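# Cross the mattress pad's two cords in front of the bed

## Task

Lay one of the mattress pad's two free cords across the other so they cross exactly once. The crossing must sit in front of the bed leg closest to the robot and away from the bed, with a fair length of each cord resting on the table past the crossing. The bed must not be moved, all four of its legs must stay on the table, and the pad must still lie inside it. The result only counts if it holds without the robot, so release both cords and pull the grippers away at the end.

## Robot and tools

ROBOT. Two arms, left_arm and right_arm, each with six joints and a gripper. In joint column order the joints are waist, shoulder, elbow, wrist pitch, wrist yaw and wrist roll. The gripper's fingers point along its own +z axis and close along its own y axis.

FRAME. Every result reports one shared scene frame. Its origin is on the table top midway between the arms. +x runs out over the table, +z points up, and left_arm sits on the +y side. The names left and right belong to the arms and do not match sides of a picture. The state line gives each gripper's end_effector_position in metres and end_effector_quat_wxyz. That point lies between the finger pads, about 1 cm short of the tips. The printed position can be wrong, more so when the arm is stretched far.

execute_actions. Its argument actions is a list holding one action, one wait, or nothing.
- Empty list {"actions": []}: no command, just the current state, with pictures.
- Action {"rows": [[...]], "steps": N}: N is 5 to 15 control steps of 1/30 s each, default 15. Each row is one list of 14 numbers covering both arms, even if only one moves: left_arm's waist, shoulder, elbow, wrist pitch, wrist yaw, wrist roll, opening, then the same seven for right_arm. Up to 15 rows; one row is used per step and the last is repeated if rows run out.
- Wait {"steps": N}: no new command, N up to 300 steps.
- Optional pictures: true adds camera images to a non-empty call.
The joint numbers are absolute target angles in radians, in the same form as the Joint positions line, not offsets. The opening is an absolute value from -1 (closed) to +1 (fully open, 0.094 m between pads). Stated joint ranges per arm: waist -2.880 to 2.880, shoulder 0.000 to 3.142, elbow 0.000 to 3.019, wrist pitch -1.693 to 1.571, wrist yaw -1.571 to 1.571, wrist roll -2.094 to 2.094. True ends may differ by up to 0.019 rad either way. A target more than 0.019 rad beyond a stated end, and further out than the current angle, gets the whole call refused so nothing moves. A target past the true end is clipped there, and the result may say "joint sent to its limit"; absence of that line proves nothing.

MOTION. Each step the command to each joint is kept within a fixed lead of its measured angle: waist 0.264, shoulder 0.32, elbow 0.276, wrist pitch 0.33, wrist yaw 0.186, wrist roll 0.522 rad. If targets would move a gripper more than 70 mm from where it is, all that arm's targets are pulled back proportionally. So large moves take several actions. Arms keep heading for the last row while you think, write or wait, until everything nearly stops or a step is HELD. The last 5 steps of each action run after its result is returned, before your next action.

RESULT LINES. Joint positions and Joint velocities give, per arm, the six joints (rad, rad/s) then the pad gap (m, m/s). grip_measured is the measured opening on the command scale; each gripper may be off by about 1 mm of opening. Joint torques list the drives' total output per joint, with per-arm offsets, scale and noise, so they are rough load hints only. "joint command not followed" means a clearance check altered or blocked some joint targets; the rest of the row still ran. HELD marks steps where your row, or part of it, was not sent. MOTOR HOT appears from 85 °C; at 100 °C an OVER-TEMPERATURE FAULT drops that arm until it cools, so don't hold loads longer than needed.

GRIPPING. Away from -1 and +1, fingers go to where grip_measured equals your number. To hold something, command an opening below grip_measured: about 0.03 below is firm, less is gentler. Pads push roughly 50 to 62 N at most, less on thin parts under about 2 mm. Something may briefly tug a held cord, so grip firmly enough.

zoom_image: {"camera": name, "region": [x0, y0, x1, y1]} gives a closer look at part of that camera's latest image; pixels from the top-left, region at most 504 by 504. Cameras: cam_high and cam_low (504x504), cam_left_wrist and cam_right_wrist (616x616).

A reply without any tool call ends everything.

AVOID. Knocking rigid items off the table fails the task. Don't move or tip the bed or pull the pad out of it. Avoid arms colliding or pressing on each other, dropping or slamming things, and hard pushes. Before finishing, open both grippers, lift clear, and check the crossing stays put on its own.

Each tool is called after "Request:" as name(argument=value, ...), one argument or row to a line, values as JSON.

## Session

Request:
execute_actions(
  actions=[],
)

Scene clock: 0.00 s of 4800.00 s.
left_arm: end_effector_position=(+0.2024, +0.5025, +0.3386) grip_measured=+1.000 end_effector_quat_wxyz=(-0.306, +0.775, -0.528, -0.167) | right_arm: end_effector_position=(+0.6868, -0.0366, +0.1826) grip_measured=+1.000 end_effector_quat_wxyz=(+0.582, +0.579, +0.571, -0.015)
Joint positions: left_arm=[ 0.895  0.8    1.014 -1.207 -0.442 -1.052  0.094] | right_arm=[ 0.789  2.245  2.046 -1.063  1.227  2.01   0.094]
Joint velocities: left_arm=[-0.005  0.005 -0.002 -0.017  0.066  0.022  0.   ] | right_arm=[-0.015 -0.005 -0.002  0.002  0.037 -0.125  0.   ]
Joint torques (N m, as the arm reports them, + toward a larger angle): no reading

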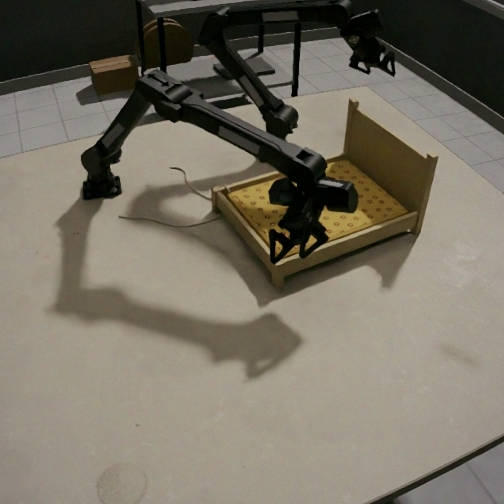

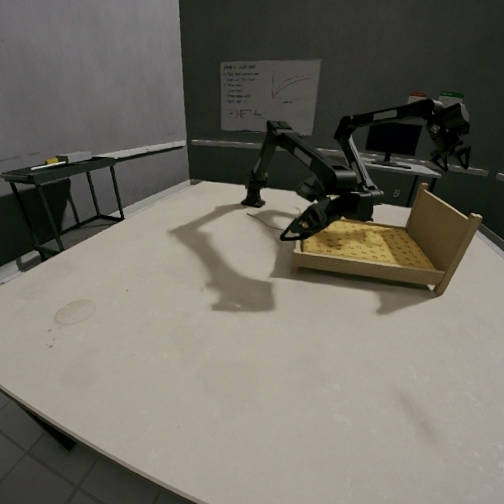

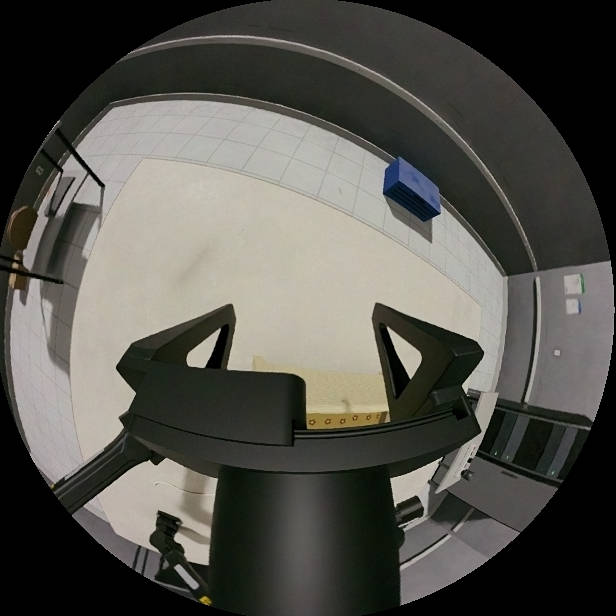

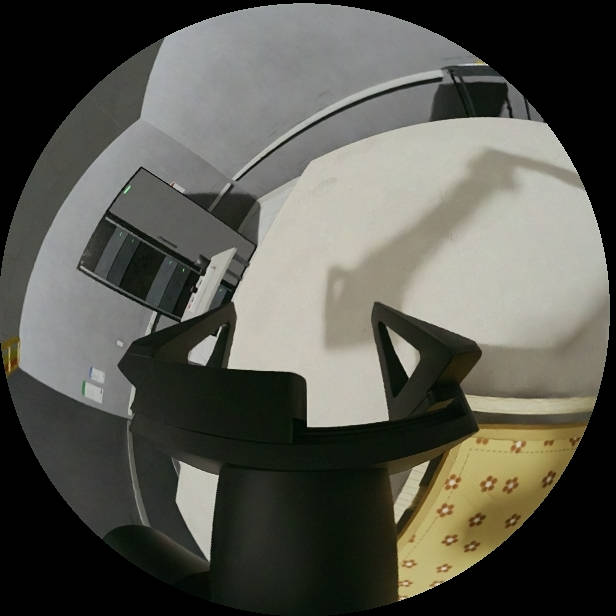

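Request:
zoom_image(
  camera="cam_high",
  region=[70, 130, 290, 260],
)

Request:
execute_actions(
  actions=[
    {"rows":[[0.895,0.8,1.014,-1.207,-0.442,-1.052,1, 0.6,1.6,1.9,-1.2,0,0,1]],"steps":15},
  ],
)

Request:
execute_actions(
  actions=[
    {"steps":60},
  ],
)

Region (70, 130, 290, 260) of cam_high's 504x504 image, scaled by 2.291, with more detail than that image has; it fills the top 298 rows of this view, and the rest is white.

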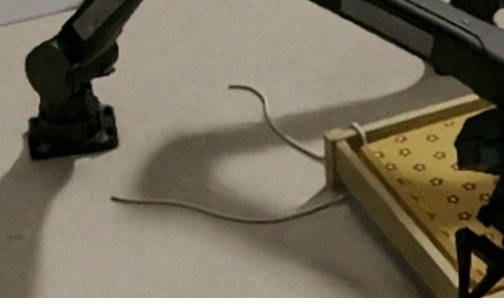

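Scene clock: 0.70 s of 4800.00 s.
left_arm: end_effector_position=(+0.2024, +0.5025, +0.3386) grip_measured=+1.000 end_effector_quat_wxyz=(-0.306, +0.775, -0.528, -0.167) | right_arm: end_effector_position=(+0.6726, -0.0986, +0.2299) grip_measured=+1.000 end_effector_quat_wxyz=(+0.448, +0.543, +0.708, -0.052)
Joint positions: left_arm=[ 0.895  0.8    1.014 -1.207 -0.442 -1.052  0.094] | right_arm=[ 0.688  2.042  1.951 -1.146  0.891  1.691  0.094]
Joint velocities: left_arm=[-0.024 -0.015 -0.007  0.012 -0.051  0.051  0.   ] | right_arm=[-0.435 -0.845 -0.09  -0.129 -0.901 -0.945  0.   ]
Joint torques (N m, as the arm reports them, + toward a larger angle): left_arm=[-0.72 -1.59  9.52  0.96 -0.44 -0.08] | right_arm=[  0.5  -21.46   8.73   0.45   0.88  -0.06]
Steps of this call (steps 1 to 11: nothing new was sent; steps 12 to 21: the first 10 steps of this action). Readings (joint positions):
12: left_arm=[0.895 0.800 1.014 -1.207 -0.442 -1.052] | right_arm=[0.786 2.239 2.041 -1.067 1.199 1.986]
13: left_arm=[0.895 0.800 1.014 -1.207 -0.442 -1.052] | right_arm=[0.783 2.225 2.024 -1.079 1.163 1.954]
15: left_arm=[0.895 0.800 1.014 -1.207 -0.442 -1.052] | right_arm=[0.767 2.190 1.993 -1.103 1.096 1.890]
19: left_arm=[0.895 0.800 1.014 -1.207 -0.442 -1.052] | right_arm=[0.717 2.098 1.959 -1.135 0.961 1.759]
21: the state above

Scene clock: 2.70 s of 4800.00 s.
left_arm: end_effector_position=(+0.2024, +0.5025, +0.3386) grip_measured=+1.000 end_effector_quat_wxyz=(-0.306, +0.775, -0.528, -0.167) | right_arm: end_effector_position=(+0.5675, -0.0704, +0.4296) grip_measured=+1.000 end_effector_quat_wxyz=(+0.325, -0.209, +0.919, +0.076)
Joint positions: left_arm=[ 0.895  0.8    1.014 -1.207 -0.442 -1.052  0.094] | right_arm=[ 0.6    1.604  1.907 -1.194  0.002  0.008  0.094]
Joint velocities: left_arm=[0.005 0.015 0.022 0.002 0.081 0.051 0.   ] | right_arm=[ 0.015 -0.005 -0.002 -0.022 -0.037 -0.051  0.   ]
Joint torques (N m, as the arm reports them, + toward a larger angle): left_arm=[-0.53 -1.29  9.47  1.08 -0.45 -0.08] | right_arm=[  0.49 -13.97   9.57   1.46   0.01  -0.03]
Kept back: nothing.
Steps of this call (steps 1 to 5: the last 5 steps of your previous action; steps 6 to 60: the robot went on to your last target). Readings (joint positions):
1: left_arm=[0.895 0.800 1.014 -1.207 -0.442 -1.052] | right_arm=[0.675 2.013 1.948 -1.150 0.856 1.656]
2: left_arm=[0.895 0.800 1.014 -1.207 -0.442 -1.052] | right_arm=[0.662 1.981 1.946 -1.154 0.821 1.621]
4: left_arm=[0.895 0.800 1.014 -1.207 -0.442 -1.052] | right_arm=[0.638 1.916 1.943 -1.159 0.750 1.550]
8: left_arm=[0.895 0.800 1.014 -1.207 -0.442 -1.052] | right_arm=[0.607 1.772 1.941 -1.169 0.571 1.372]
60: the state above
All arms were judged still, so your last target was given up. Only a new action makes them travel on or press farther. Fingers that are still opening or closing keep moving.

Request:
execute_actions(
  actions=[
    {"rows":[[0.895,0.8,1.014,-1.207,-0.442,-1.052,1, -0.3,1.6,1.9,-1.2,0,0,1]],"steps":15},
  ],
)

Request:
execute_actions(
  actions=[
    {"steps":45},
  ],
  pictures=true,
)

Scene clock: 3.23 s of 4800.00 s.
left_arm: end_effector_position=(+0.2024, +0.5025, +0.3386) grip_measured=+1.000 end_effector_quat_wxyz=(-0.306, +0.775, -0.528, -0.167) | right_arm: end_effector_position=(+0.6218, -0.2405, +0.4296) grip_measured=+1.000 end_effector_quat_wxyz=(+0.332, -0.075, +0.940, +0.031)
Joint positions: left_arm=[ 0.895  0.8    1.014 -1.207 -0.442 -1.052  0.094] | right_arm=[ 0.309  1.604  1.907 -1.194 -0.005  0.007  0.094]
Joint velocities: left_arm=[ 0.015 -0.015 -0.017 -0.012 -0.007 -0.007  0.   ] | right_arm=[-1.236 -0.015  0.007 -0.007 -0.051  0.037  0.   ]
Joint torques (N m, as the arm reports them, + toward a larger angle): left_arm=[-0.38 -1.48  9.51  1.04 -0.46 -0.07] | right_arm=[ -0.3  -13.42   9.75   1.61   0.18   0.01]
Steps of this call (steps 1 to 6: nothing new was sent; steps 7 to 16: the first 10 steps of this action). Readings (joint positions):
7: left_arm=[0.895 0.800 1.014 -1.207 -0.442 -1.052] | right_arm=[0.593 1.604 1.907 -1.194 -0.001 0.008]
8: left_arm=[0.895 0.800 1.014 -1.207 -0.442 -1.052] | right_arm=[0.582 1.604 1.907 -1.194 -0.004 0.007]
10: left_arm=[0.895 0.800 1.014 -1.207 -0.442 -1.052] | right_arm=[0.533 1.604 1.907 -1.194 -0.005 0.007]
14: left_arm=[0.895 0.800 1.014 -1.207 -0.442 -1.052] | right_arm=[0.391 1.604 1.907 -1.194 -0.005 0.007]
16: the state above

Scene clock: 4.73 s of 4800.00 s.
left_arm: end_effector_position=(+0.2024, +0.5025, +0.3386) grip_measured=+1.000 end_effector_quat_wxyz=(-0.306, +0.775, -0.528, -0.167) | right_arm: end_effector_position=(+0.5711, -0.6070, +0.4296) grip_measured=+1.000 end_effector_quat_wxyz=(+0.326, +0.209, +0.919, -0.072)
Joint positions: left_arm=[ 0.895  0.8    1.014 -1.207 -0.442 -1.052  0.094] | right_arm=[-0.294  1.604  1.907 -1.194  0.001  0.007  0.094]
Joint velocities: left_arm=[-0.015 -0.024 -0.017 -0.007 -0.051  0.007  0.   ] | right_arm=[-0.015 -0.005 -0.017 -0.002  0.007 -0.037  0.   ]
Joint torques (N m, as the arm reports them, + toward a larger angle): left_arm=[-0.63 -1.49  9.57  1.05 -0.44 -0.07] | right_arm=[ -0.14 -13.5    9.47   1.45   0.08  -0.03]
Kept back: nothing.
Steps of this call (steps 1 to 5: the last 5 steps of your previous action; steps 6 to 45: the robot went on to your last target). Readings (joint positions):
1: left_arm=[0.895 0.800 1.014 -1.207 -0.442 -1.052] | right_arm=[0.268 1.604 1.907 -1.194 -0.005 0.007]
2: left_arm=[0.895 0.800 1.014 -1.207 -0.442 -1.052] | right_arm=[0.226 1.604 1.907 -1.194 -0.005 0.007]
4: left_arm=[0.895 0.800 1.014 -1.207 -0.442 -1.052] | right_arm=[0.140 1.604 1.907 -1.194 -0.005 0.007]
8: left_arm=[0.895 0.800 1.014 -1.207 -0.442 -1.052] | right_arm=[-0.031 1.604 1.907 -1.194 -0.004 0.007]
45: the state above
All arms were judged still, so your last target was given up. Only a new action makes them travel on or press farther. Fingers that are still opening or closing keep moving.

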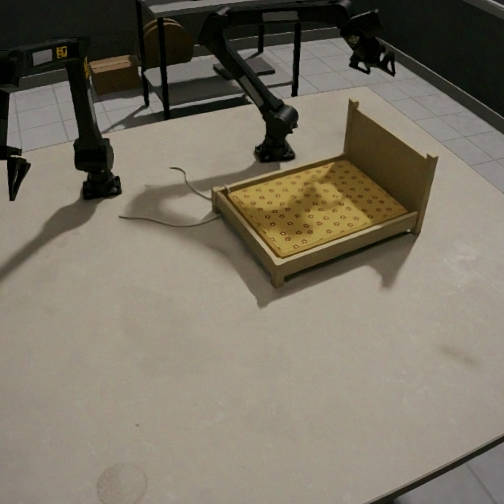

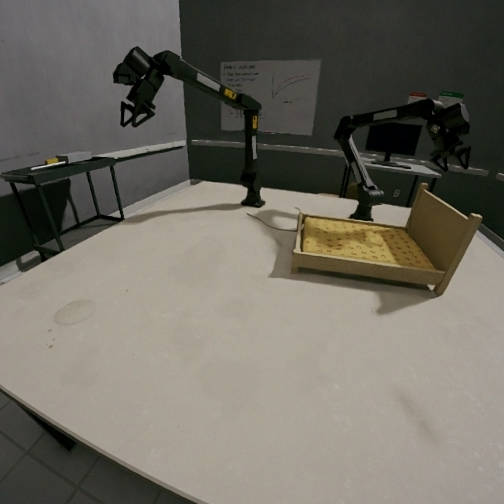

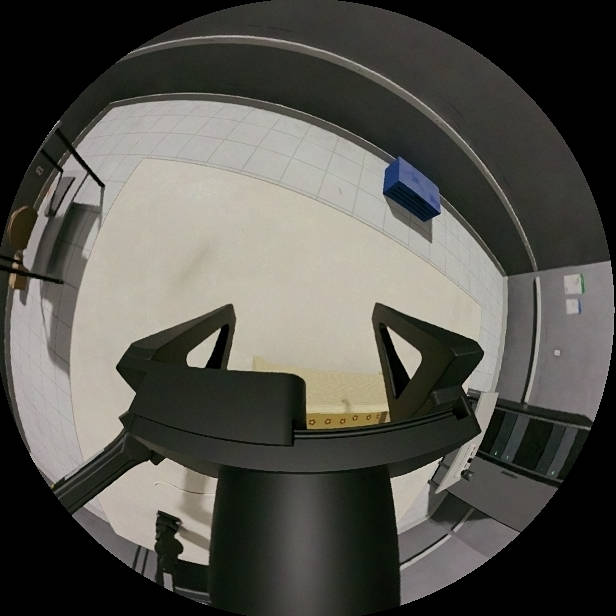

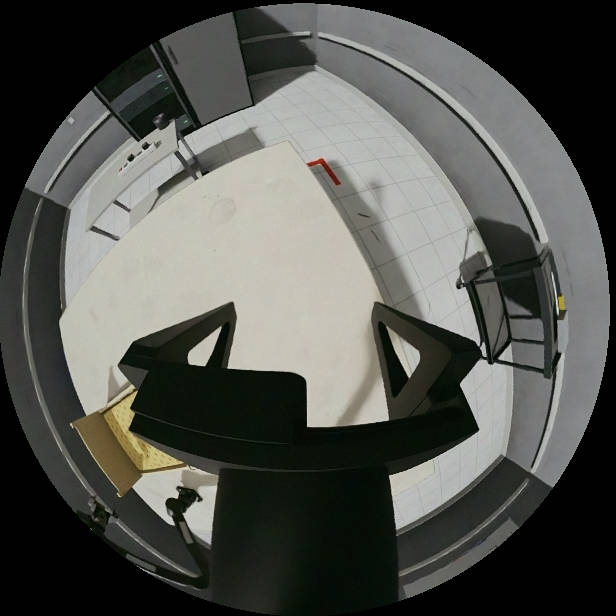

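Request:
execute_actions(
  actions=[
    {"rows":[[0.895,0.8,1.014,-1.207,-0.442,-1.052,1, -0.3,1.6,1.9,-1.65,0,0,1]],"steps":15},
  ],
)

Request:
execute_actions(
  actions=[
    {"steps":20},
  ],
)

Request:
execute_actions(
  actions=[
    {"rows":[[0.895,0.8,1.014,-1.207,-0.442,-1.052,1, -0.3,1.6,1.5,-1.65,0,0,1]],"steps":15},
  ],
)

Request:
execute_actions(
  actions=[
    {"steps":25},
  ],
)

Request:
execute_actions(
  actions=[
    {"rows":[[0.895,0.8,1.014,-1.207,-0.442,-1.052,1, -0.3,1.1,1.5,-1.65,0,0,1]],"steps":15},
  ],
)

Request:
execute_actions(
  actions=[
    {"steps":30},
  ],
)

Scene clock: 5.43 s of 4800.00 s.
left_arm: end_effector_position=(+0.2024, +0.5025, +0.3386) grip_measured=+1.000 end_effector_quat_wxyz=(-0.306, +0.775, -0.528, -0.167) | right_arm: end_effector_position=(+0.4820, -0.5652, +0.3834) grip_measured=+1.000 end_effector_quat_wxyz=(+0.115, +0.220, +0.968, -0.026)
Joint positions: left_arm=[ 0.895  0.8    1.014 -1.207 -0.442 -1.052  0.094] | right_arm=[-0.294  1.601  1.908 -1.64   0.001  0.007  0.094]
Joint velocities: left_arm=[-0.005 -0.015 -0.017  0.007  0.051  0.022  0.   ] | right_arm=[ 0.005  0.005  0.007 -0.046  0.007 -0.095  0.   ]
Joint torques (N m, as the arm reports them, + toward a larger angle): left_arm=[-0.43 -1.21  9.49  1.08 -0.44 -0.08] | right_arm=[ -0.15 -13.22   8.68   0.67   0.07  -0.02]
Steps of this call (steps 1 to 11: nothing new was sent; steps 12 to 21: the first 10 steps of this action). Readings (joint positions):
12: left_arm=[0.895 0.800 1.014 -1.207 -0.442 -1.052] | right_arm=[-0.294 1.604 1.910 -1.241 0.001 0.007]
13: left_arm=[0.895 0.800 1.014 -1.207 -0.442 -1.052] | right_arm=[-0.294 1.602 1.911 -1.346 0.001 0.007]
15: left_arm=[0.895 0.800 1.014 -1.207 -0.442 -1.052] | right_arm=[-0.294 1.601 1.909 -1.533 0.001 0.007]
19: left_arm=[0.895 0.800 1.014 -1.207 -0.442 -1.052] | right_arm=[-0.294 1.601 1.908 -1.635 0.001 0.007]
21: the state above

Scene clock: 6.10 s of 4800.00 s.
left_arm: end_effector_position=(+0.2024, +0.5025, +0.3386) grip_measured=+1.000 end_effector_quat_wxyz=(-0.306, +0.775, -0.528, -0.167) | right_arm: end_effector_position=(+0.4816, -0.5650, +0.3832) grip_measured=+1.000 end_effector_quat_wxyz=(+0.115, +0.220, +0.968, -0.025)
Joint positions: left_arm=[ 0.895  0.8    1.014 -1.207 -0.442 -1.052  0.094] | right_arm=[-0.294  1.601  1.908 -1.642  0.001  0.007  0.094]
Joint velocities: left_arm=[-0.034 -0.015 -0.007 -0.012 -0.007  0.022  0.   ] | right_arm=[ 0.005 -0.005 -0.017 -0.012  0.007  0.022  0.   ]
Joint torques (N m, as the arm reports them, + toward a larger angle): left_arm=[-0.43 -1.33  9.5   0.96 -0.44 -0.1 ] | right_arm=[ -0.19 -12.35   8.77   0.49   0.07  -0.02]
Kept back: nothing.
Steps of this call (steps 1 to 5: the last 5 steps of your previous action; steps 6 to 15: the robot went on to your last target; steps 16 to 20: nothing new was sent). Readings (joint positions):
1: left_arm=[0.895 0.800 1.014 -1.207 -0.442 -1.052] | right_arm=[-0.294 1.601 1.908 -1.641 0.001 0.007]
2: left_arm=[0.895 0.800 1.014 -1.207 -0.442 -1.052] | right_arm=[-0.294 1.601 1.908 -1.642 0.001 0.007]
4: left_arm=[0.895 0.800 1.014 -1.207 -0.442 -1.052] | right_arm=[-0.294 1.601 1.908 -1.642 0.001 0.007]
8: left_arm=[0.895 0.800 1.014 -1.207 -0.442 -1.052] | right_arm=[-0.294 1.601 1.908 -1.642 0.001 0.007]
20: the state above
All arms were judged still, so your last target was given up. Only a new action makes them travel on or press farther. Fingers that are still opening or closing keep moving.

Scene clock: 6.43 s of 4800.00 s.
left_arm: end_effector_position=(+0.2024, +0.5025, +0.3386) grip_measured=+1.000 end_effector_quat_wxyz=(-0.306, +0.775, -0.528, -0.167) | right_arm: end_effector_position=(+0.4070, -0.5300, +0.2357) grip_measured=+1.000 end_effector_quat_wxyz=(-0.074, +0.221, +0.972, +0.016)
Joint positions: left_arm=[ 0.895  0.8    1.014 -1.207 -0.442 -1.052  0.094] | right_arm=[-0.294  1.589  1.512 -1.647  0.001  0.007  0.094]
Joint velocities: left_arm=[-0.015 -0.015 -0.007 -0.007 -0.022 -0.007  0.   ] | right_arm=[ 0.005  0.357 -0.427 -0.056  0.007 -0.066  0.   ]
Joint torques (N m, as the arm reports them, + toward a larger angle): left_arm=[-0.56 -1.51  9.52  1.06 -0.44 -0.07] | right_arm=[ -0.1  -12.91  10.3    0.08   0.07  -0.02]
Steps of this call (steps 1 to 10: the first 10 steps of this action). Readings (joint positions):
1: left_arm=[0.895 0.800 1.014 -1.207 -0.442 -1.052] | right_arm=[-0.294 1.598 1.888 -1.637 0.001 0.007]
2: left_arm=[0.895 0.800 1.014 -1.207 -0.442 -1.052] | right_arm=[-0.294 1.582 1.845 -1.634 0.001 0.007]
4: left_arm=[0.895 0.800 1.014 -1.207 -0.442 -1.052] | right_arm=[-0.294 1.562 1.744 -1.637 0.001 0.007]
8: left_arm=[0.895 0.800 1.014 -1.207 -0.442 -1.052] | right_arm=[-0.294 1.568 1.563 -1.641 0.001 0.007]
10: the state above

Scene clock: 7.27 s of 4800.00 s.
left_arm: end_effector_position=(+0.2024, +0.5025, +0.3386) grip_measured=+1.000 end_effector_quat_wxyz=(-0.306, +0.775, -0.528, -0.167) | right_arm: end_effector_position=(+0.4049, -0.5290, +0.2237) grip_measured=+1.000 end_effector_quat_wxyz=(-0.090, +0.220, +0.971, +0.019)
Joint positions: left_arm=[ 0.895  0.8    1.014 -1.207 -0.442 -1.052  0.094] | right_arm=[-0.294  1.606  1.498 -1.647  0.001  0.007  0.094]
Joint velocities: left_arm=[ 0.005 -0.005 -0.007 -0.002 -0.037  0.037  0.   ] | right_arm=[-0.005 -0.024 -0.022 -0.007 -0.051 -0.051  0.   ]
Joint torques (N m, as the arm reports them, + toward a larger angle): left_arm=[-0.58 -1.58  9.5   1.05 -0.44 -0.07] | right_arm=[ -0.14 -13.16   9.05  -0.23   0.07  -0.02]
Kept back: nothing.
Steps of this call (steps 1 to 5: the last 5 steps of your previous action; steps 6 to 25: the robot went on to your last target). Readings (joint positions):
1: left_arm=[0.895 0.800 1.014 -1.207 -0.442 -1.052] | right_arm=[-0.294 1.601 1.502 -1.647 0.001 0.007]
2: left_arm=[0.895 0.800 1.014 -1.207 -0.442 -1.052] | right_arm=[-0.294 1.611 1.499 -1.647 0.001 0.007]
4: left_arm=[0.895 0.800 1.014 -1.207 -0.442 -1.052] | right_arm=[-0.294 1.619 1.498 -1.647 0.001 0.007]
8: left_arm=[0.895 0.800 1.014 -1.207 -0.442 -1.052] | right_arm=[-0.294 1.612 1.498 -1.647 0.001 0.007]
25: the state above

Scene clock: 7.60 s of 4800.00 s.
left_arm: end_effector_position=(+0.2024, +0.5025, +0.3386) grip_measured=+1.000 end_effector_quat_wxyz=(-0.306, +0.775, -0.528, -0.167) | right_arm: end_effector_position=(+0.3583, -0.5072, +0.3470) grip_measured=+1.000 end_effector_quat_wxyz=(+0.064, +0.221, +0.973, -0.014)
Joint positions: left_arm=[ 0.895  0.8    1.014 -1.207 -0.442 -1.052  0.094] | right_arm=[-0.294  1.285  1.49  -1.645  0.001  0.007  0.094]
Joint velocities: left_arm=[ 0.005 -0.005  0.012  0.012  0.007 -0.037  0.   ] | right_arm=[ 0.005 -1.411 -0.002 -0.002 -0.007  0.007  0.   ]
Joint torques (N m, as the arm reports them, + toward a larger angle): left_arm=[-0.73 -1.15  9.47  1.01 -0.43 -0.1 ] | right_arm=[ 0.06 -8.91 10.1   0.54  0.08  0.  ]
Steps of this call (steps 1 to 10: the first 10 steps of this action). Readings (joint positions):
1: left_arm=[0.895 0.800 1.014 -1.207 -0.442 -1.052] | right_arm=[-0.294 1.598 1.498 -1.646 0.001 0.007]
2: left_arm=[0.895 0.800 1.014 -1.207 -0.442 -1.052] | right_arm=[-0.294 1.585 1.493 -1.645 0.001 0.007]
4: left_arm=[0.895 0.800 1.014 -1.207 -0.442 -1.052] | right_arm=[-0.294 1.535 1.490 -1.645 0.001 0.007]
8: left_arm=[0.895 0.800 1.014 -1.207 -0.442 -1.052] | right_arm=[-0.294 1.378 1.490 -1.645 0.001 0.007]
10: the state above

Scene clock: 8.60 s of 4800.00 s.
left_arm: end_effector_position=(+0.2024, +0.5025, +0.3386) grip_measured=+1.000 end_effector_quat_wxyz=(-0.306, +0.775, -0.528, -0.167) | right_arm: end_effector_position=(+0.3177, -0.4881, +0.4081) grip_measured=+1.000 end_effector_quat_wxyz=(+0.149, +0.219, +0.964, -0.033)
Joint positions: left_arm=[ 0.895  0.8    1.014 -1.207 -0.442 -1.052  0.094] | right_arm=[-0.294  1.107  1.491 -1.648  0.001  0.007  0.094]
Joint velocities: left_arm=[-0.005  0.015  0.012 -0.012 -0.037  0.037  0.   ] | right_arm=[-0.005 -0.015 -0.007 -0.007 -0.007  0.066  0.   ]
Joint torques (N m, as the arm reports them, + toward a larger angle): left_arm=[-0.61 -1.38  9.47  0.98 -0.41 -0.06] | right_arm=[-0.17 -5.86 10.01  0.95  0.07 -0.02]
Kept back: nothing.
Steps of this call (steps 1 to 5: the last 5 steps of your previous action; steps 6 to 30: the robot went on to your last target). Readings (joint positions):
1: left_arm=[0.895 0.800 1.014 -1.207 -0.442 -1.052] | right_arm=[-0.294 1.237 1.490 -1.645 0.001 0.007]
2: left_arm=[0.895 0.800 1.014 -1.207 -0.442 -1.052] | right_arm=[-0.294 1.189 1.490 -1.645 0.001 0.007]
4: left_arm=[0.895 0.800 1.014 -1.207 -0.442 -1.052] | right_arm=[-0.294 1.101 1.490 -1.645 0.001 0.007]
8: left_arm=[0.895 0.800 1.014 -1.207 -0.442 -1.052] | right_arm=[-0.294 1.020 1.491 -1.648 0.001 0.007]
30: the state above

Request:
execute_actions(
  actions=[
    {"rows":[[0.895,0.8,1.014,-1.207,-0.442,-1.052,1, 1.1,0.86,1.0,-1.68,0,0,1]],"steps":15},
  ],
)

Request:
execute_actions(
  actions=[
    {"steps":50},
  ],
  pictures=true,
)

Scene clock: 9.73 s of 4800.00 s.
left_arm: end_effector_position=(+0.2024, +0.5025, +0.3386) grip_measured=+1.000 end_effector_quat_wxyz=(-0.306, +0.775, -0.528, -0.167) | right_arm: end_effector_position=(+0.2327, -0.3251, +0.2890) grip_measured=+1.000 end_effector_quat_wxyz=(+0.045, -0.037, +0.998, +0.001)
Joint positions: left_arm=[ 0.895  0.8    1.014 -1.207 -0.442 -1.052  0.094] | right_arm=[ 0.226  0.863  1.051 -1.669  0.002  0.007  0.094]
Joint velocities: left_arm=[ 0.015  0.015 -0.012 -0.002 -0.007  0.037  0.   ] | right_arm=[ 2.652 -0.259 -0.906 -0.125  0.007 -0.022  0.   ]
Joint torques (N m, as the arm reports them, + toward a larger angle): left_arm=[-0.71 -1.3   9.48  1.02 -0.45 -0.07] | right_arm=[ 2.14 -1.04  9.7   0.43 -0.02 -0.01]
Steps of this call (steps 1 to 15: the robot went on to your last target; steps 16 to 24: nothing new was sent; steps 25 to 34: the first 10 steps of this action). Readings (joint positions):
25: left_arm=[0.895 0.800 1.014 -1.207 -0.442 -1.052] | right_arm=[-0.284 1.098 1.475 -1.645 0.005 0.007]
26: left_arm=[0.895 0.800 1.014 -1.207 -0.442 -1.052] | right_arm=[-0.256 1.074 1.434 -1.641 0.007 0.007]
28: left_arm=[0.895 0.800 1.014 -1.207 -0.442 -1.052] | right_arm=[-0.164 1.009 1.330 -1.647 0.006 0.007]
32: left_arm=[0.895 0.800 1.014 -1.207 -0.442 -1.052] | right_arm=[0.067 0.893 1.129 -1.661 0.003 0.007]
34: the state above

Scene clock: 11.40 s of 4800.00 s.
left_arm: end_effector_position=(+0.2024, +0.5025, +0.3386) grip_measured=+1.000 end_effector_quat_wxyz=(-0.306, +0.775, -0.528, -0.167) | right_arm: end_effector_position=(+0.1326, -0.1663, +0.2702) grip_measured=+1.000 end_effector_quat_wxyz=(+0.016, -0.460, +0.888, +0.009)
Joint positions: left_arm=[ 0.895  0.8    1.014 -1.207 -0.442 -1.052  0.094] | right_arm=[ 1.104  0.866  1.005 -1.674 -0.002  0.004  0.094]
Joint velocities: left_arm=[-0.005 -0.005  0.012  0.002  0.007  0.037  0.   ] | right_arm=[-0.005 -0.005 -0.007 -0.002  0.037 -0.037  0.   ]
Joint torques (N m, as the arm reports them, + toward a larger angle): left_arm=[-0.45 -1.42  9.44  1.03 -0.43 -0.08] | right_arm=[ 0.03 -2.85  9.02  0.12  0.18  0.01]
Kept back: nothing.
Steps of this call (steps 1 to 5: the last 5 steps of your previous action; steps 6 to 30: the robot went on to your last target; steps 31 to 50: nothing new was sent). Readings (joint positions):
1: left_arm=[0.895 0.800 1.014 -1.207 -0.442 -1.052] | right_arm=[0.319 0.859 1.026 -1.672 0.002 0.007]
2: left_arm=[0.895 0.800 1.014 -1.207 -0.442 -1.052] | right_arm=[0.414 0.859 1.011 -1.674 0.001 0.007]
4: left_arm=[0.895 0.800 1.014 -1.207 -0.442 -1.052] | right_arm=[0.606 0.864 1.005 -1.674 0.000 0.007]
8: left_arm=[0.895 0.800 1.014 -1.207 -0.442 -1.052] | right_arm=[0.986 0.866 1.005 -1.674 -0.001 0.006]
50: the state above
All arms were judged still, so your last target was given up. Only a new action makes them travel on or press farther. Fingers that are still opening or closing keep moving.

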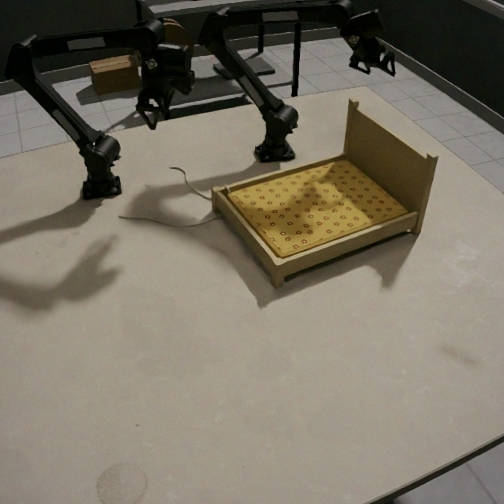

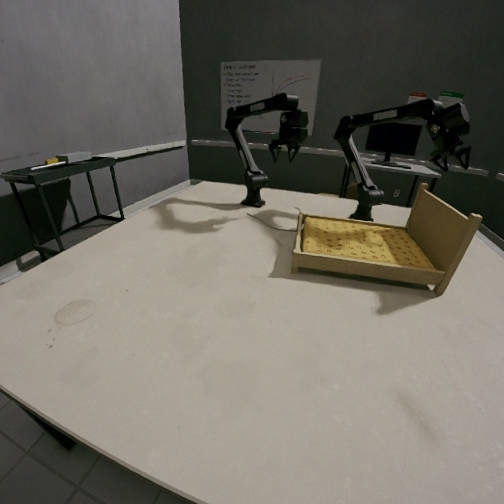

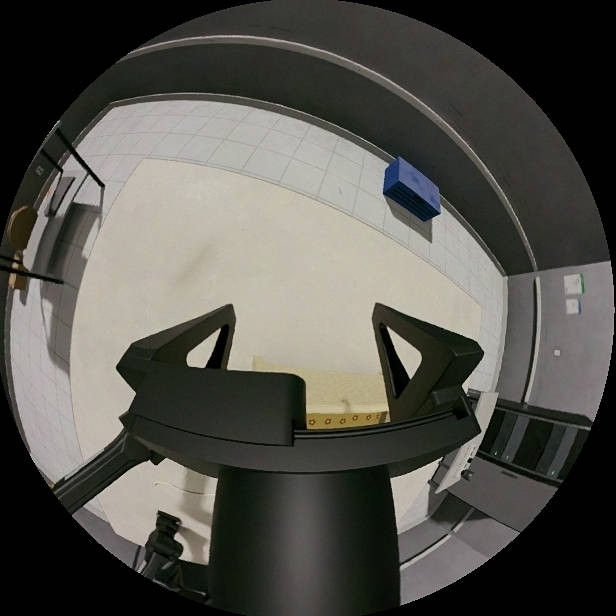

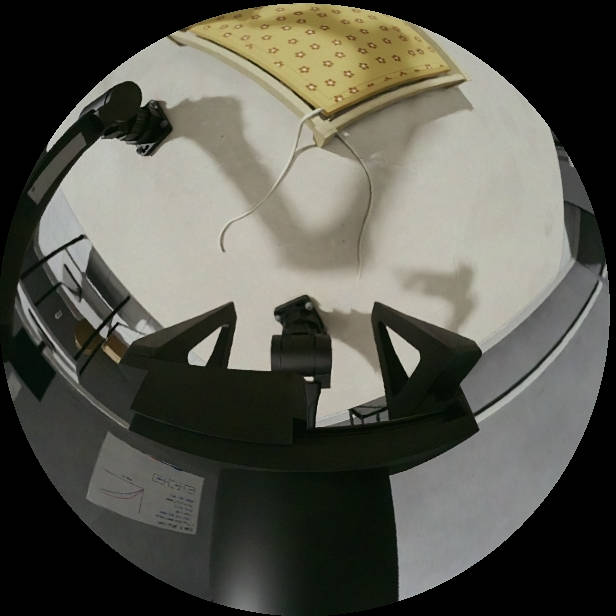

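Request:
execute_actions(
  actions=[
    {"rows":[[0.895,0.8,1.014,-1.207,-0.442,-1.052,1, 1.2,0.93,0.94,-1.56,0,0.3,0.8],[0.895,0.8,1.014,-1.207,-0.442,-1.052,1, 1.2,0.93,0.94,-1.56,0,0.3,0.8],[0.895,0.8,1.014,-1.207,-0.442,-1.052,1, 1.2,0.93,0.94,-1.56,0,0.3,0.8],[0.895,0.8,1.014,-1.207,-0.442,-1.052,1, 1.3,1.0,0.88,-1.44,0,0.6,0.6],[0.895,0.8,1.014,-1.207,-0.442,-1.052,1, 1.3,1.0,0.88,-1.44,0,0.6,0.6],[0.895,0.8,1.014,-1.207,-0.442,-1.052,1, 1.3,1.0,0.88,-1.44,0,0.6,0.6],[0.895,0.8,1.014,-1.207,-0.442,-1.052,1, 1.4,1.07,0.82,-1.32,0,0.9,0.4],[0.895,0.8,1.014,-1.207,-0.442,-1.052,1, 1.4,1.07,0.82,-1.32,0,0.9,0.4],[0.895,0.8,1.014,-1.207,-0.442,-1.052,1, 1.4,1.07,0.82,-1.32,0,0.9,0.4],[0.895,0.8,1.014,-1.207,-0.442,-1.052,1, 1.5,1.14,0.76,-1.2,0,1.1,0.2],[0.895,0.8,1.014,-1.207,-0.442,-1.052,1, 1.5,1.14,0.76,-1.2,0,1.1,0.2],[0.895,0.8,1.014,-1.207,-0.442,-1.052,1, 1.5,1.14,0.76,-1.2,0,1.1,0.2],[0.895,0.8,1.014,-1.207,-0.442,-1.052,1, 1.615,1.199,0.709,-1.081,0,1.33,0.2]],"steps":15},
  ],
)

Request:
execute_actions(
  actions=[
    {"steps":30},
  ],
  pictures=true,
)

Scene clock: 13.03 s of 4800.00 s.
left_arm: end_effector_position=(+0.2024, +0.5025, +0.3386) grip_measured=+1.000 end_effector_quat_wxyz=(-0.306, +0.775, -0.528, -0.167) | right_arm: end_effector_position=(+0.0960, -0.0840, +0.1648) grip_measured=+0.302 end_effector_quat_wxyz=(+0.005, -0.288, +0.958, +0.005)
Joint positions: left_arm=[ 0.895  0.8    1.014 -1.207 -0.442 -1.052  0.094] | right_arm=[ 1.394  1.062  0.841 -1.336  0.002  0.665  0.061]
Joint velocities: left_arm=[ 0.005 -0.015  0.017  0.002 -0.066 -0.037  0.   ] | right_arm=[ 1.011  0.835 -0.662  1.507  0.154  2.557 -0.201]
Joint torques (N m, as the arm reports them, + toward a larger angle): left_arm=[-0.51 -1.59  9.52  1.02 -0.44 -0.08] | right_arm=[ 3.39 -4.12  6.55  0.86 -0.05  0.02]
Steps of this call (steps 1 to 39: nothing new was sent; steps 40 to 49: the first 10 steps of this action). Readings (joint positions):
40: left_arm=[0.895 0.800 1.014 -1.207 -0.442 -1.052] | right_arm=[1.112 0.868 0.999 -1.658 0.001 0.044]
41: left_arm=[0.895 0.800 1.014 -1.207 -0.442 -1.052] | right_arm=[1.133 0.871 0.989 -1.626 0.002 0.094]
43: left_arm=[0.895 0.800 1.014 -1.207 -0.442 -1.052] | right_arm=[1.187 0.897 0.963 -1.572 0.003 0.201]
47: left_arm=[0.895 0.800 1.014 -1.207 -0.442 -1.052] | right_arm=[1.327 1.000 0.885 -1.412 0.002 0.504]
49: the state above

Scene clock: 14.03 s of 4800.00 s.
left_arm: end_effector_position=(+0.2024, +0.5025, +0.3386) grip_measured=+1.000 end_effector_quat_wxyz=(-0.306, +0.775, -0.528, -0.167) | right_arm: end_effector_position=(+0.0358, -0.0604, +0.0816) grip_measured=+0.201 end_effector_quat_wxyz=(-0.002, -0.078, +0.997, -0.006)
Joint positions: left_arm=[ 0.895  0.8    1.014 -1.207 -0.442 -1.052  0.094] | right_arm=[ 1.621  1.206  0.712 -1.09  -0.002  1.321  0.056]
Joint velocities: left_arm=[-0.005  0.005  0.002 -0.012  0.022 -0.022  0.   ] | right_arm=[ 0.005 -0.005  0.017  0.012 -0.022 -0.007  0.001]
Joint torques (N m, as the arm reports them, + toward a larger angle): left_arm=[-0.51 -1.74  9.46  0.93 -0.45 -0.09] | right_arm=[-0.09 -6.4   7.97  0.66  0.29  0.11]
Kept back: nothing.
Steps of this call (steps 1 to 5: the last 5 steps of your previous action; steps 6 to 30: the robot went on to your last target). Readings (joint positions):
1: left_arm=[0.895 0.800 1.014 -1.207 -0.442 -1.052] | right_arm=[1.430 1.090 0.818 -1.287 0.002 0.748]
2: left_arm=[0.895 0.800 1.014 -1.207 -0.442 -1.052] | right_arm=[1.464 1.118 0.797 -1.251 0.001 0.817]
4: left_arm=[0.895 0.800 1.014 -1.207 -0.442 -1.052] | right_arm=[1.539 1.166 0.753 -1.162 0.002 0.989]
8: left_arm=[0.895 0.800 1.014 -1.207 -0.442 -1.052] | right_arm=[1.631 1.217 0.713 -1.098 -0.002 1.185]
30: the state above

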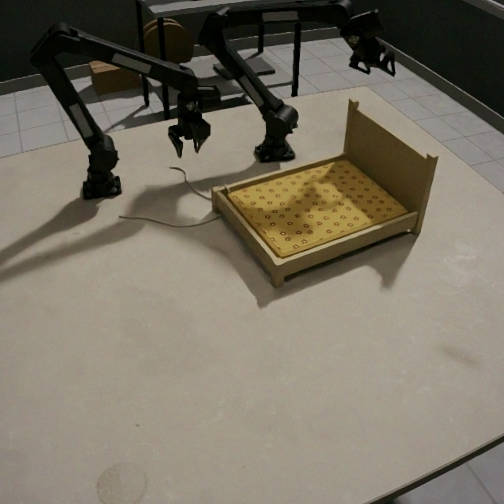

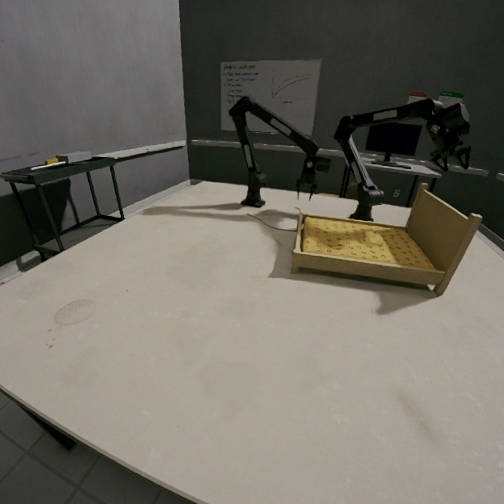

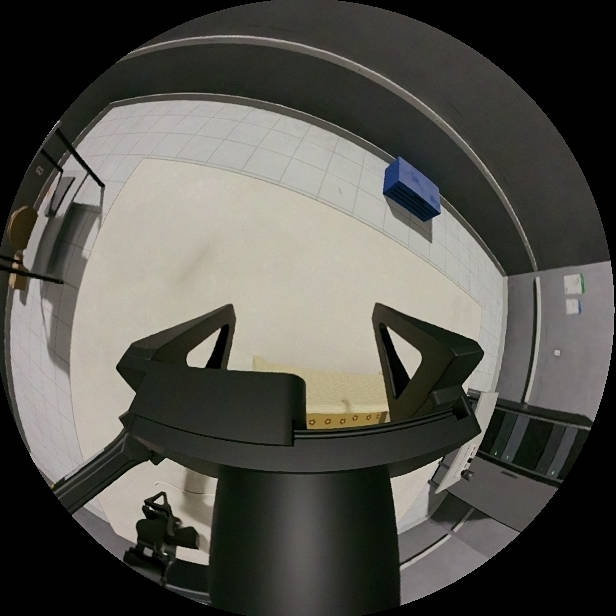

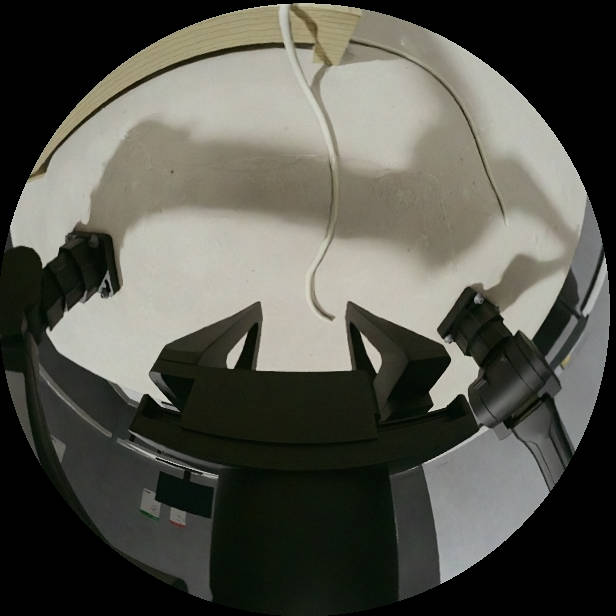

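Request:
execute_actions(
  actions=[
    {"rows":[[0.895,0.8,1.014,-1.207,-0.442,-1.052,1, 1.64,1.215,0.685,-1.04,0,1.35,0.1],[0.895,0.8,1.014,-1.207,-0.442,-1.052,1, 1.64,1.215,0.685,-1.04,0,1.35,0.1],[0.895,0.8,1.014,-1.207,-0.442,-1.052,1, 1.64,1.215,0.685,-1.04,0,1.35,0.1],[0.895,0.8,1.014,-1.207,-0.442,-1.052,1, 1.66,1.232,0.66,-1.0,0,1.37,0],[0.895,0.8,1.014,-1.207,-0.442,-1.052,1, 1.66,1.232,0.66,-1.0,0,1.37,0],[0.895,0.8,1.014,-1.207,-0.442,-1.052,1, 1.66,1.232,0.66,-1.0,0,1.37,0],[0.895,0.8,1.014,-1.207,-0.442,-1.052,1, 1.675,1.25,0.633,-0.955,0,1.39,-0.1],[0.895,0.8,1.014,-1.207,-0.442,-1.052,1, 1.675,1.25,0.633,-0.955,0,1.39,-0.1],[0.895,0.8,1.014,-1.207,-0.442,-1.052,1, 1.675,1.25,0.633,-0.955,0,1.39,-0.1],[0.895,0.8,1.014,-1.207,-0.442,-1.052,1, 1.686,1.265,0.607,-0.905,0,1.41,-0.2]],"steps":15},
  ],
)

Request:
execute_actions(
  actions=[
    {"steps":20},
  ],
  pictures=true,
)

Scene clock: 14.83 s of 4800.00 s.
left_arm: end_effector_position=(+0.2024, +0.5025, +0.3386) grip_measured=+1.000 end_effector_quat_wxyz=(-0.306, +0.775, -0.528, -0.167) | right_arm: end_effector_position=(+0.0225, -0.0583, +0.0537) grip_measured=-0.156 end_effector_quat_wxyz=(+0.001, -0.077, +0.997, +0.011)
Joint positions: left_arm=[ 0.895  0.8    1.014 -1.207 -0.442 -1.052  0.094] | right_arm=[ 1.669  1.233  0.648 -0.963 -0.001  1.369  0.04 ]
Joint velocities: left_arm=[-0.005 -0.015  0.002  0.002 -0.022 -0.007  0.   ] | right_arm=[ 0.122  0.19  -0.31   0.657 -0.037  0.198 -0.084]
Joint torques (N m, as the arm reports them, + toward a larger angle): left_arm=[-0.15 -1.39  9.47  0.96 -0.42 -0.1 ] | right_arm=[ 0.79 -4.3   6.03  0.7   0.22  0.13]
Steps of this call (steps 1 to 14: the robot went on to your last target; steps 15 to 24: the first 10 steps of this action). Readings (joint positions):
15: left_arm=[0.895 0.800 1.014 -1.207 -0.442 -1.052] | right_arm=[1.622 1.206 0.710 -1.083 -0.002 1.325]
16: left_arm=[0.895 0.800 1.014 -1.207 -0.442 -1.052] | right_arm=[1.624 1.206 0.707 -1.069 -0.002 1.328]
18: left_arm=[0.895 0.800 1.014 -1.207 -0.442 -1.052] | right_arm=[1.632 1.206 0.699 -1.048 -0.001 1.336]
22: left_arm=[0.895 0.800 1.014 -1.207 -0.442 -1.052] | right_arm=[1.658 1.219 0.667 -0.989 -0.001 1.357]
24: the state above

Scene clock: 15.50 s of 4800.00 s.
left_arm: end_effector_position=(+0.2024, +0.5025, +0.3386) grip_measured=+1.000 end_effector_quat_wxyz=(-0.306, +0.775, -0.528, -0.167) | right_arm: end_effector_position=(+0.0190, -0.0633, +0.0365) grip_measured=-0.198 end_effector_quat_wxyz=(+0.000, -0.067, +0.998, +0.006)
Joint positions: left_arm=[ 0.895  0.8    1.014 -1.207 -0.442 -1.052  0.094] | right_arm=[ 1.681  1.26   0.616 -0.913 -0.001  1.402  0.038]
Joint velocities: left_arm=[-0.015 -0.015 -0.007 -0.002 -0.051 -0.007  0.   ] | right_arm=[-0.015 -0.005  0.017 -0.007  0.037 -0.022  0.001]
Joint torques (N m, as the arm reports them, + toward a larger angle): left_arm=[-0.59 -1.28  9.47  1.06 -0.43 -0.07] | right_arm=[ 0.91 -5.33  6.8   0.66  0.24  0.11]
Kept back: nothing.
Steps of this call (steps 1 to 5: the last 5 steps of your previous action; steps 6 to 20: the robot went on to your last target). Readings (joint positions):
1: left_arm=[0.895 0.800 1.014 -1.207 -0.442 -1.052] | right_arm=[1.674 1.240 0.638 -0.943 -0.001 1.376]
2: left_arm=[0.895 0.800 1.014 -1.207 -0.442 -1.052] | right_arm=[1.678 1.247 0.629 -0.931 -0.001 1.381]
4: left_arm=[0.895 0.800 1.014 -1.207 -0.442 -1.052] | right_arm=[1.681 1.258 0.619 -0.921 -0.001 1.389]
8: left_arm=[0.895 0.800 1.014 -1.207 -0.442 -1.052] | right_arm=[1.681 1.260 0.616 -0.915 -0.001 1.397]
20: the state above

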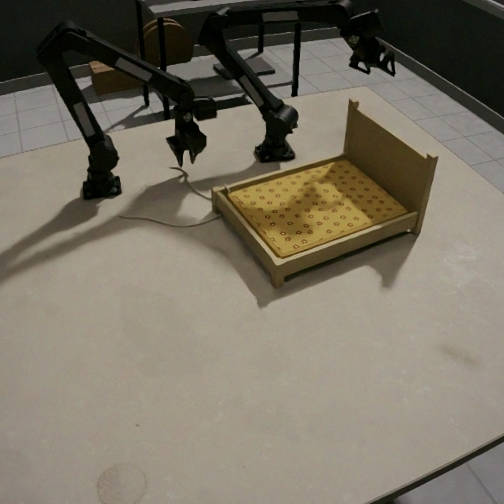

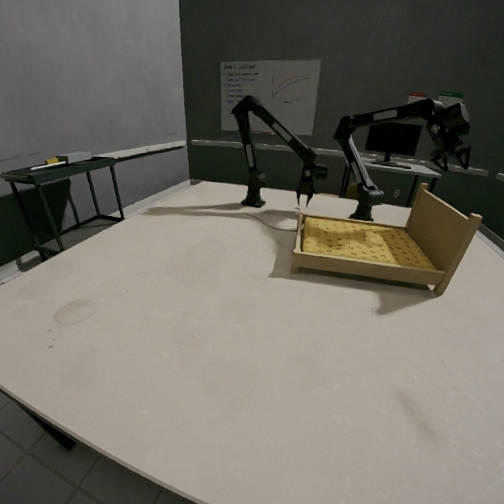

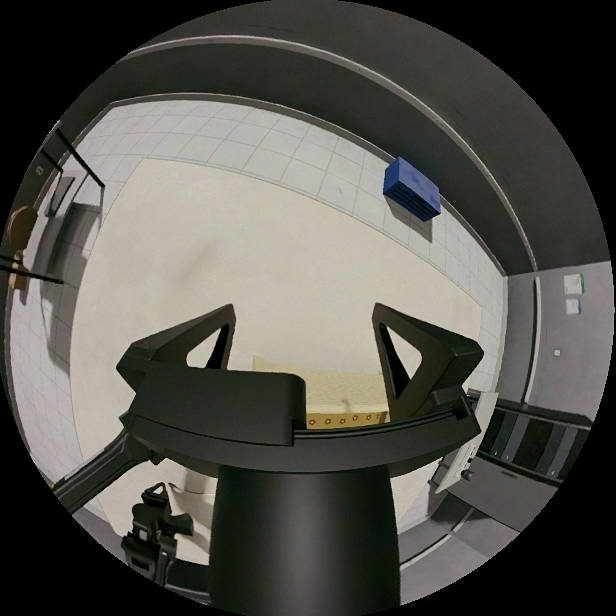

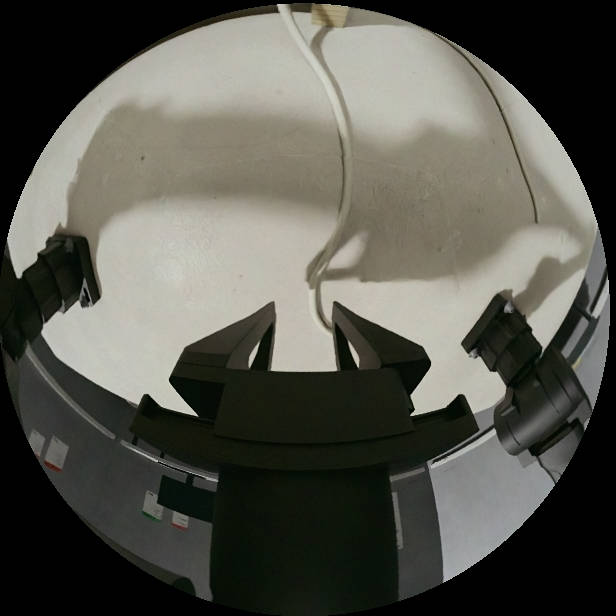

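Request:
execute_actions(
  actions=[
    {"rows":[[0.895,0.8,1.014,-1.207,-0.442,-1.052,1, 1.686,1.28,0.595,-0.885,0,1.41,-0.2],[0.895,0.8,1.014,-1.207,-0.442,-1.052,1, 1.686,1.28,0.595,-0.885,0,1.41,-0.2],[0.895,0.8,1.014,-1.207,-0.442,-1.052,1, 1.686,1.28,0.595,-0.885,0,1.41,-0.2],[0.895,0.8,1.014,-1.207,-0.442,-1.052,1, 1.686,1.295,0.584,-0.86,0,1.41,-0.2],[0.895,0.8,1.014,-1.207,-0.442,-1.052,1, 1.686,1.295,0.584,-0.86,0,1.41,-0.2],[0.895,0.8,1.014,-1.207,-0.442,-1.052,1, 1.686,1.295,0.584,-0.86,0,1.41,-0.2],[0.895,0.8,1.014,-1.207,-0.442,-1.052,1, 1.686,1.309,0.573,-0.84,0,1.41,-0.2]],"steps":15},
  ],
)

Request:
execute_actions(
  actions=[
    {"steps":15},
  ],
  pictures=true,
)

Scene clock: 16.07 s of 4800.00 s.
left_arm: end_effector_position=(+0.2024, +0.5025, +0.3386) grip_measured=+1.000 end_effector_quat_wxyz=(-0.306, +0.775, -0.528, -0.167) | right_arm: end_effector_position=(+0.0190, -0.0647, +0.0200) grip_measured=-0.198 end_effector_quat_wxyz=(+0.000, -0.067, +0.998, +0.007)
Joint positions: left_arm=[ 0.895  0.8    1.014 -1.207 -0.442 -1.052  0.094] | right_arm=[ 1.681  1.294  0.589 -0.852 -0.001  1.402  0.038]
Joint velocities: left_arm=[-0.015  0.015  0.002  0.007 -0.066 -0.007  0.   ] | right_arm=[-0.005  0.112 -0.09   0.051  0.037 -0.007 -0.002]
Joint torques (N m, as the arm reports them, + toward a larger angle): left_arm=[-0.37 -1.03  9.39  0.93 -0.45 -0.07] | right_arm=[ 0.86 -5.62  6.2   0.76  0.24  0.12]
Steps of this call (steps 1 to 7: the robot went on to your last target; steps 8 to 17: the first 10 steps of this action). Readings (joint positions):
8: left_arm=[0.895 0.800 1.014 -1.207 -0.442 -1.052] | right_arm=[1.681 1.260 0.615 -0.910 -0.001 1.402]
9: left_arm=[0.895 0.800 1.014 -1.207 -0.442 -1.052] | right_arm=[1.681 1.261 0.614 -0.903 -0.001 1.402]
11: left_arm=[0.895 0.800 1.014 -1.207 -0.442 -1.052] | right_arm=[1.681 1.265 0.610 -0.892 -0.001 1.402]
15: left_arm=[0.895 0.800 1.014 -1.207 -0.442 -1.052] | right_arm=[1.681 1.283 0.596 -0.860 -0.001 1.402]
17: the state above

Scene clock: 16.57 s of 4800.00 s.
left_arm: end_effector_position=(+0.2024, +0.5025, +0.3386) grip_measured=+1.000 end_effector_quat_wxyz=(-0.306, +0.775, -0.528, -0.167) | right_arm: end_effector_position=(+0.0189, -0.0667, +0.0171) grip_measured=-0.198 end_effector_quat_wxyz=(-0.000, -0.067, +0.998, +0.003)
Joint positions: left_arm=[ 0.895  0.8    1.014 -1.207 -0.442 -1.052  0.094] | right_arm=[ 1.681  1.301  0.585 -0.849 -0.001  1.402  0.038]
Joint velocities: left_arm=[-0.005 -0.015 -0.002 -0.012 -0.007 -0.081  0.   ] | right_arm=[-0.005 -0.005  0.012 -0.022 -0.007  0.007  0.   ]
Joint torques (N m, as the arm reports them, + toward a larger angle): left_arm=[-0.62 -1.43  9.5   1.01 -0.44 -0.1 ] | right_arm=[ 0.89 -5.29  6.13  0.71  0.24  0.12]
Kept back: nothing.
Steps of this call (steps 1 to 5: the last 5 steps of your previous action; steps 6 to 15: the robot went on to your last target). Readings (joint positions):
1: left_arm=[0.895 0.800 1.014 -1.207 -0.442 -1.052] | right_arm=[1.681 1.298 0.587 -0.851 -0.001 1.402]
2: left_arm=[0.895 0.800 1.014 -1.207 -0.442 -1.052] | right_arm=[1.681 1.300 0.585 -0.850 -0.001 1.402]
4: left_arm=[0.895 0.800 1.014 -1.207 -0.442 -1.052] | right_arm=[1.681 1.301 0.585 -0.850 -0.001 1.402]
8: left_arm=[0.895 0.800 1.014 -1.207 -0.442 -1.052] | right_arm=[1.681 1.301 0.585 -0.849 -0.001 1.402]
15: the state above
All arms were judged still, so your last target was given up. Only a new action makes them travel on or press farther. Fingers that are still opening or closing keep moving.

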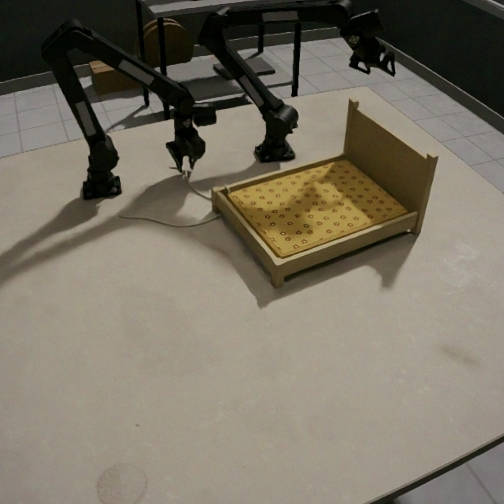

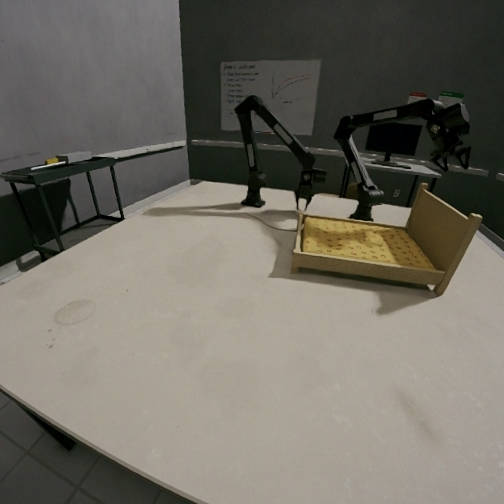

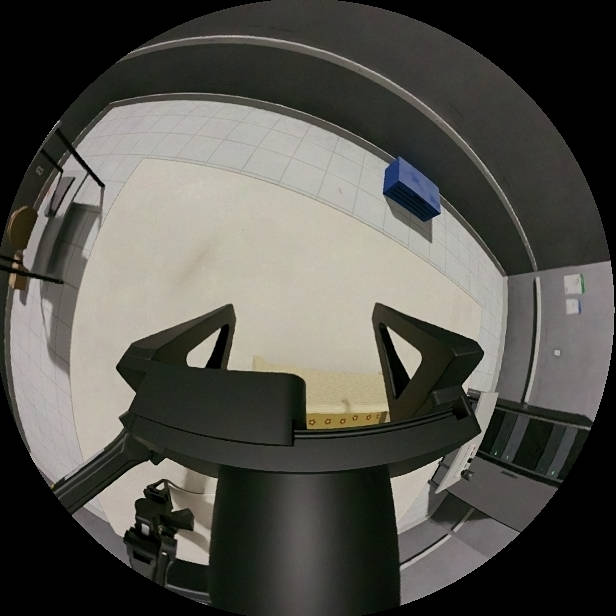

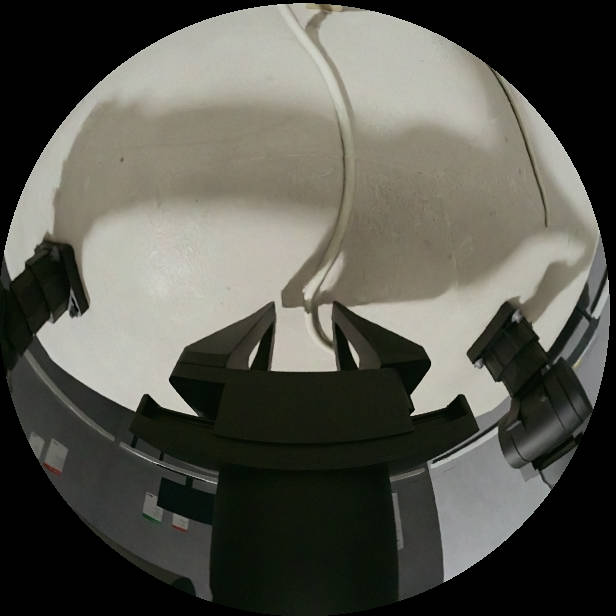

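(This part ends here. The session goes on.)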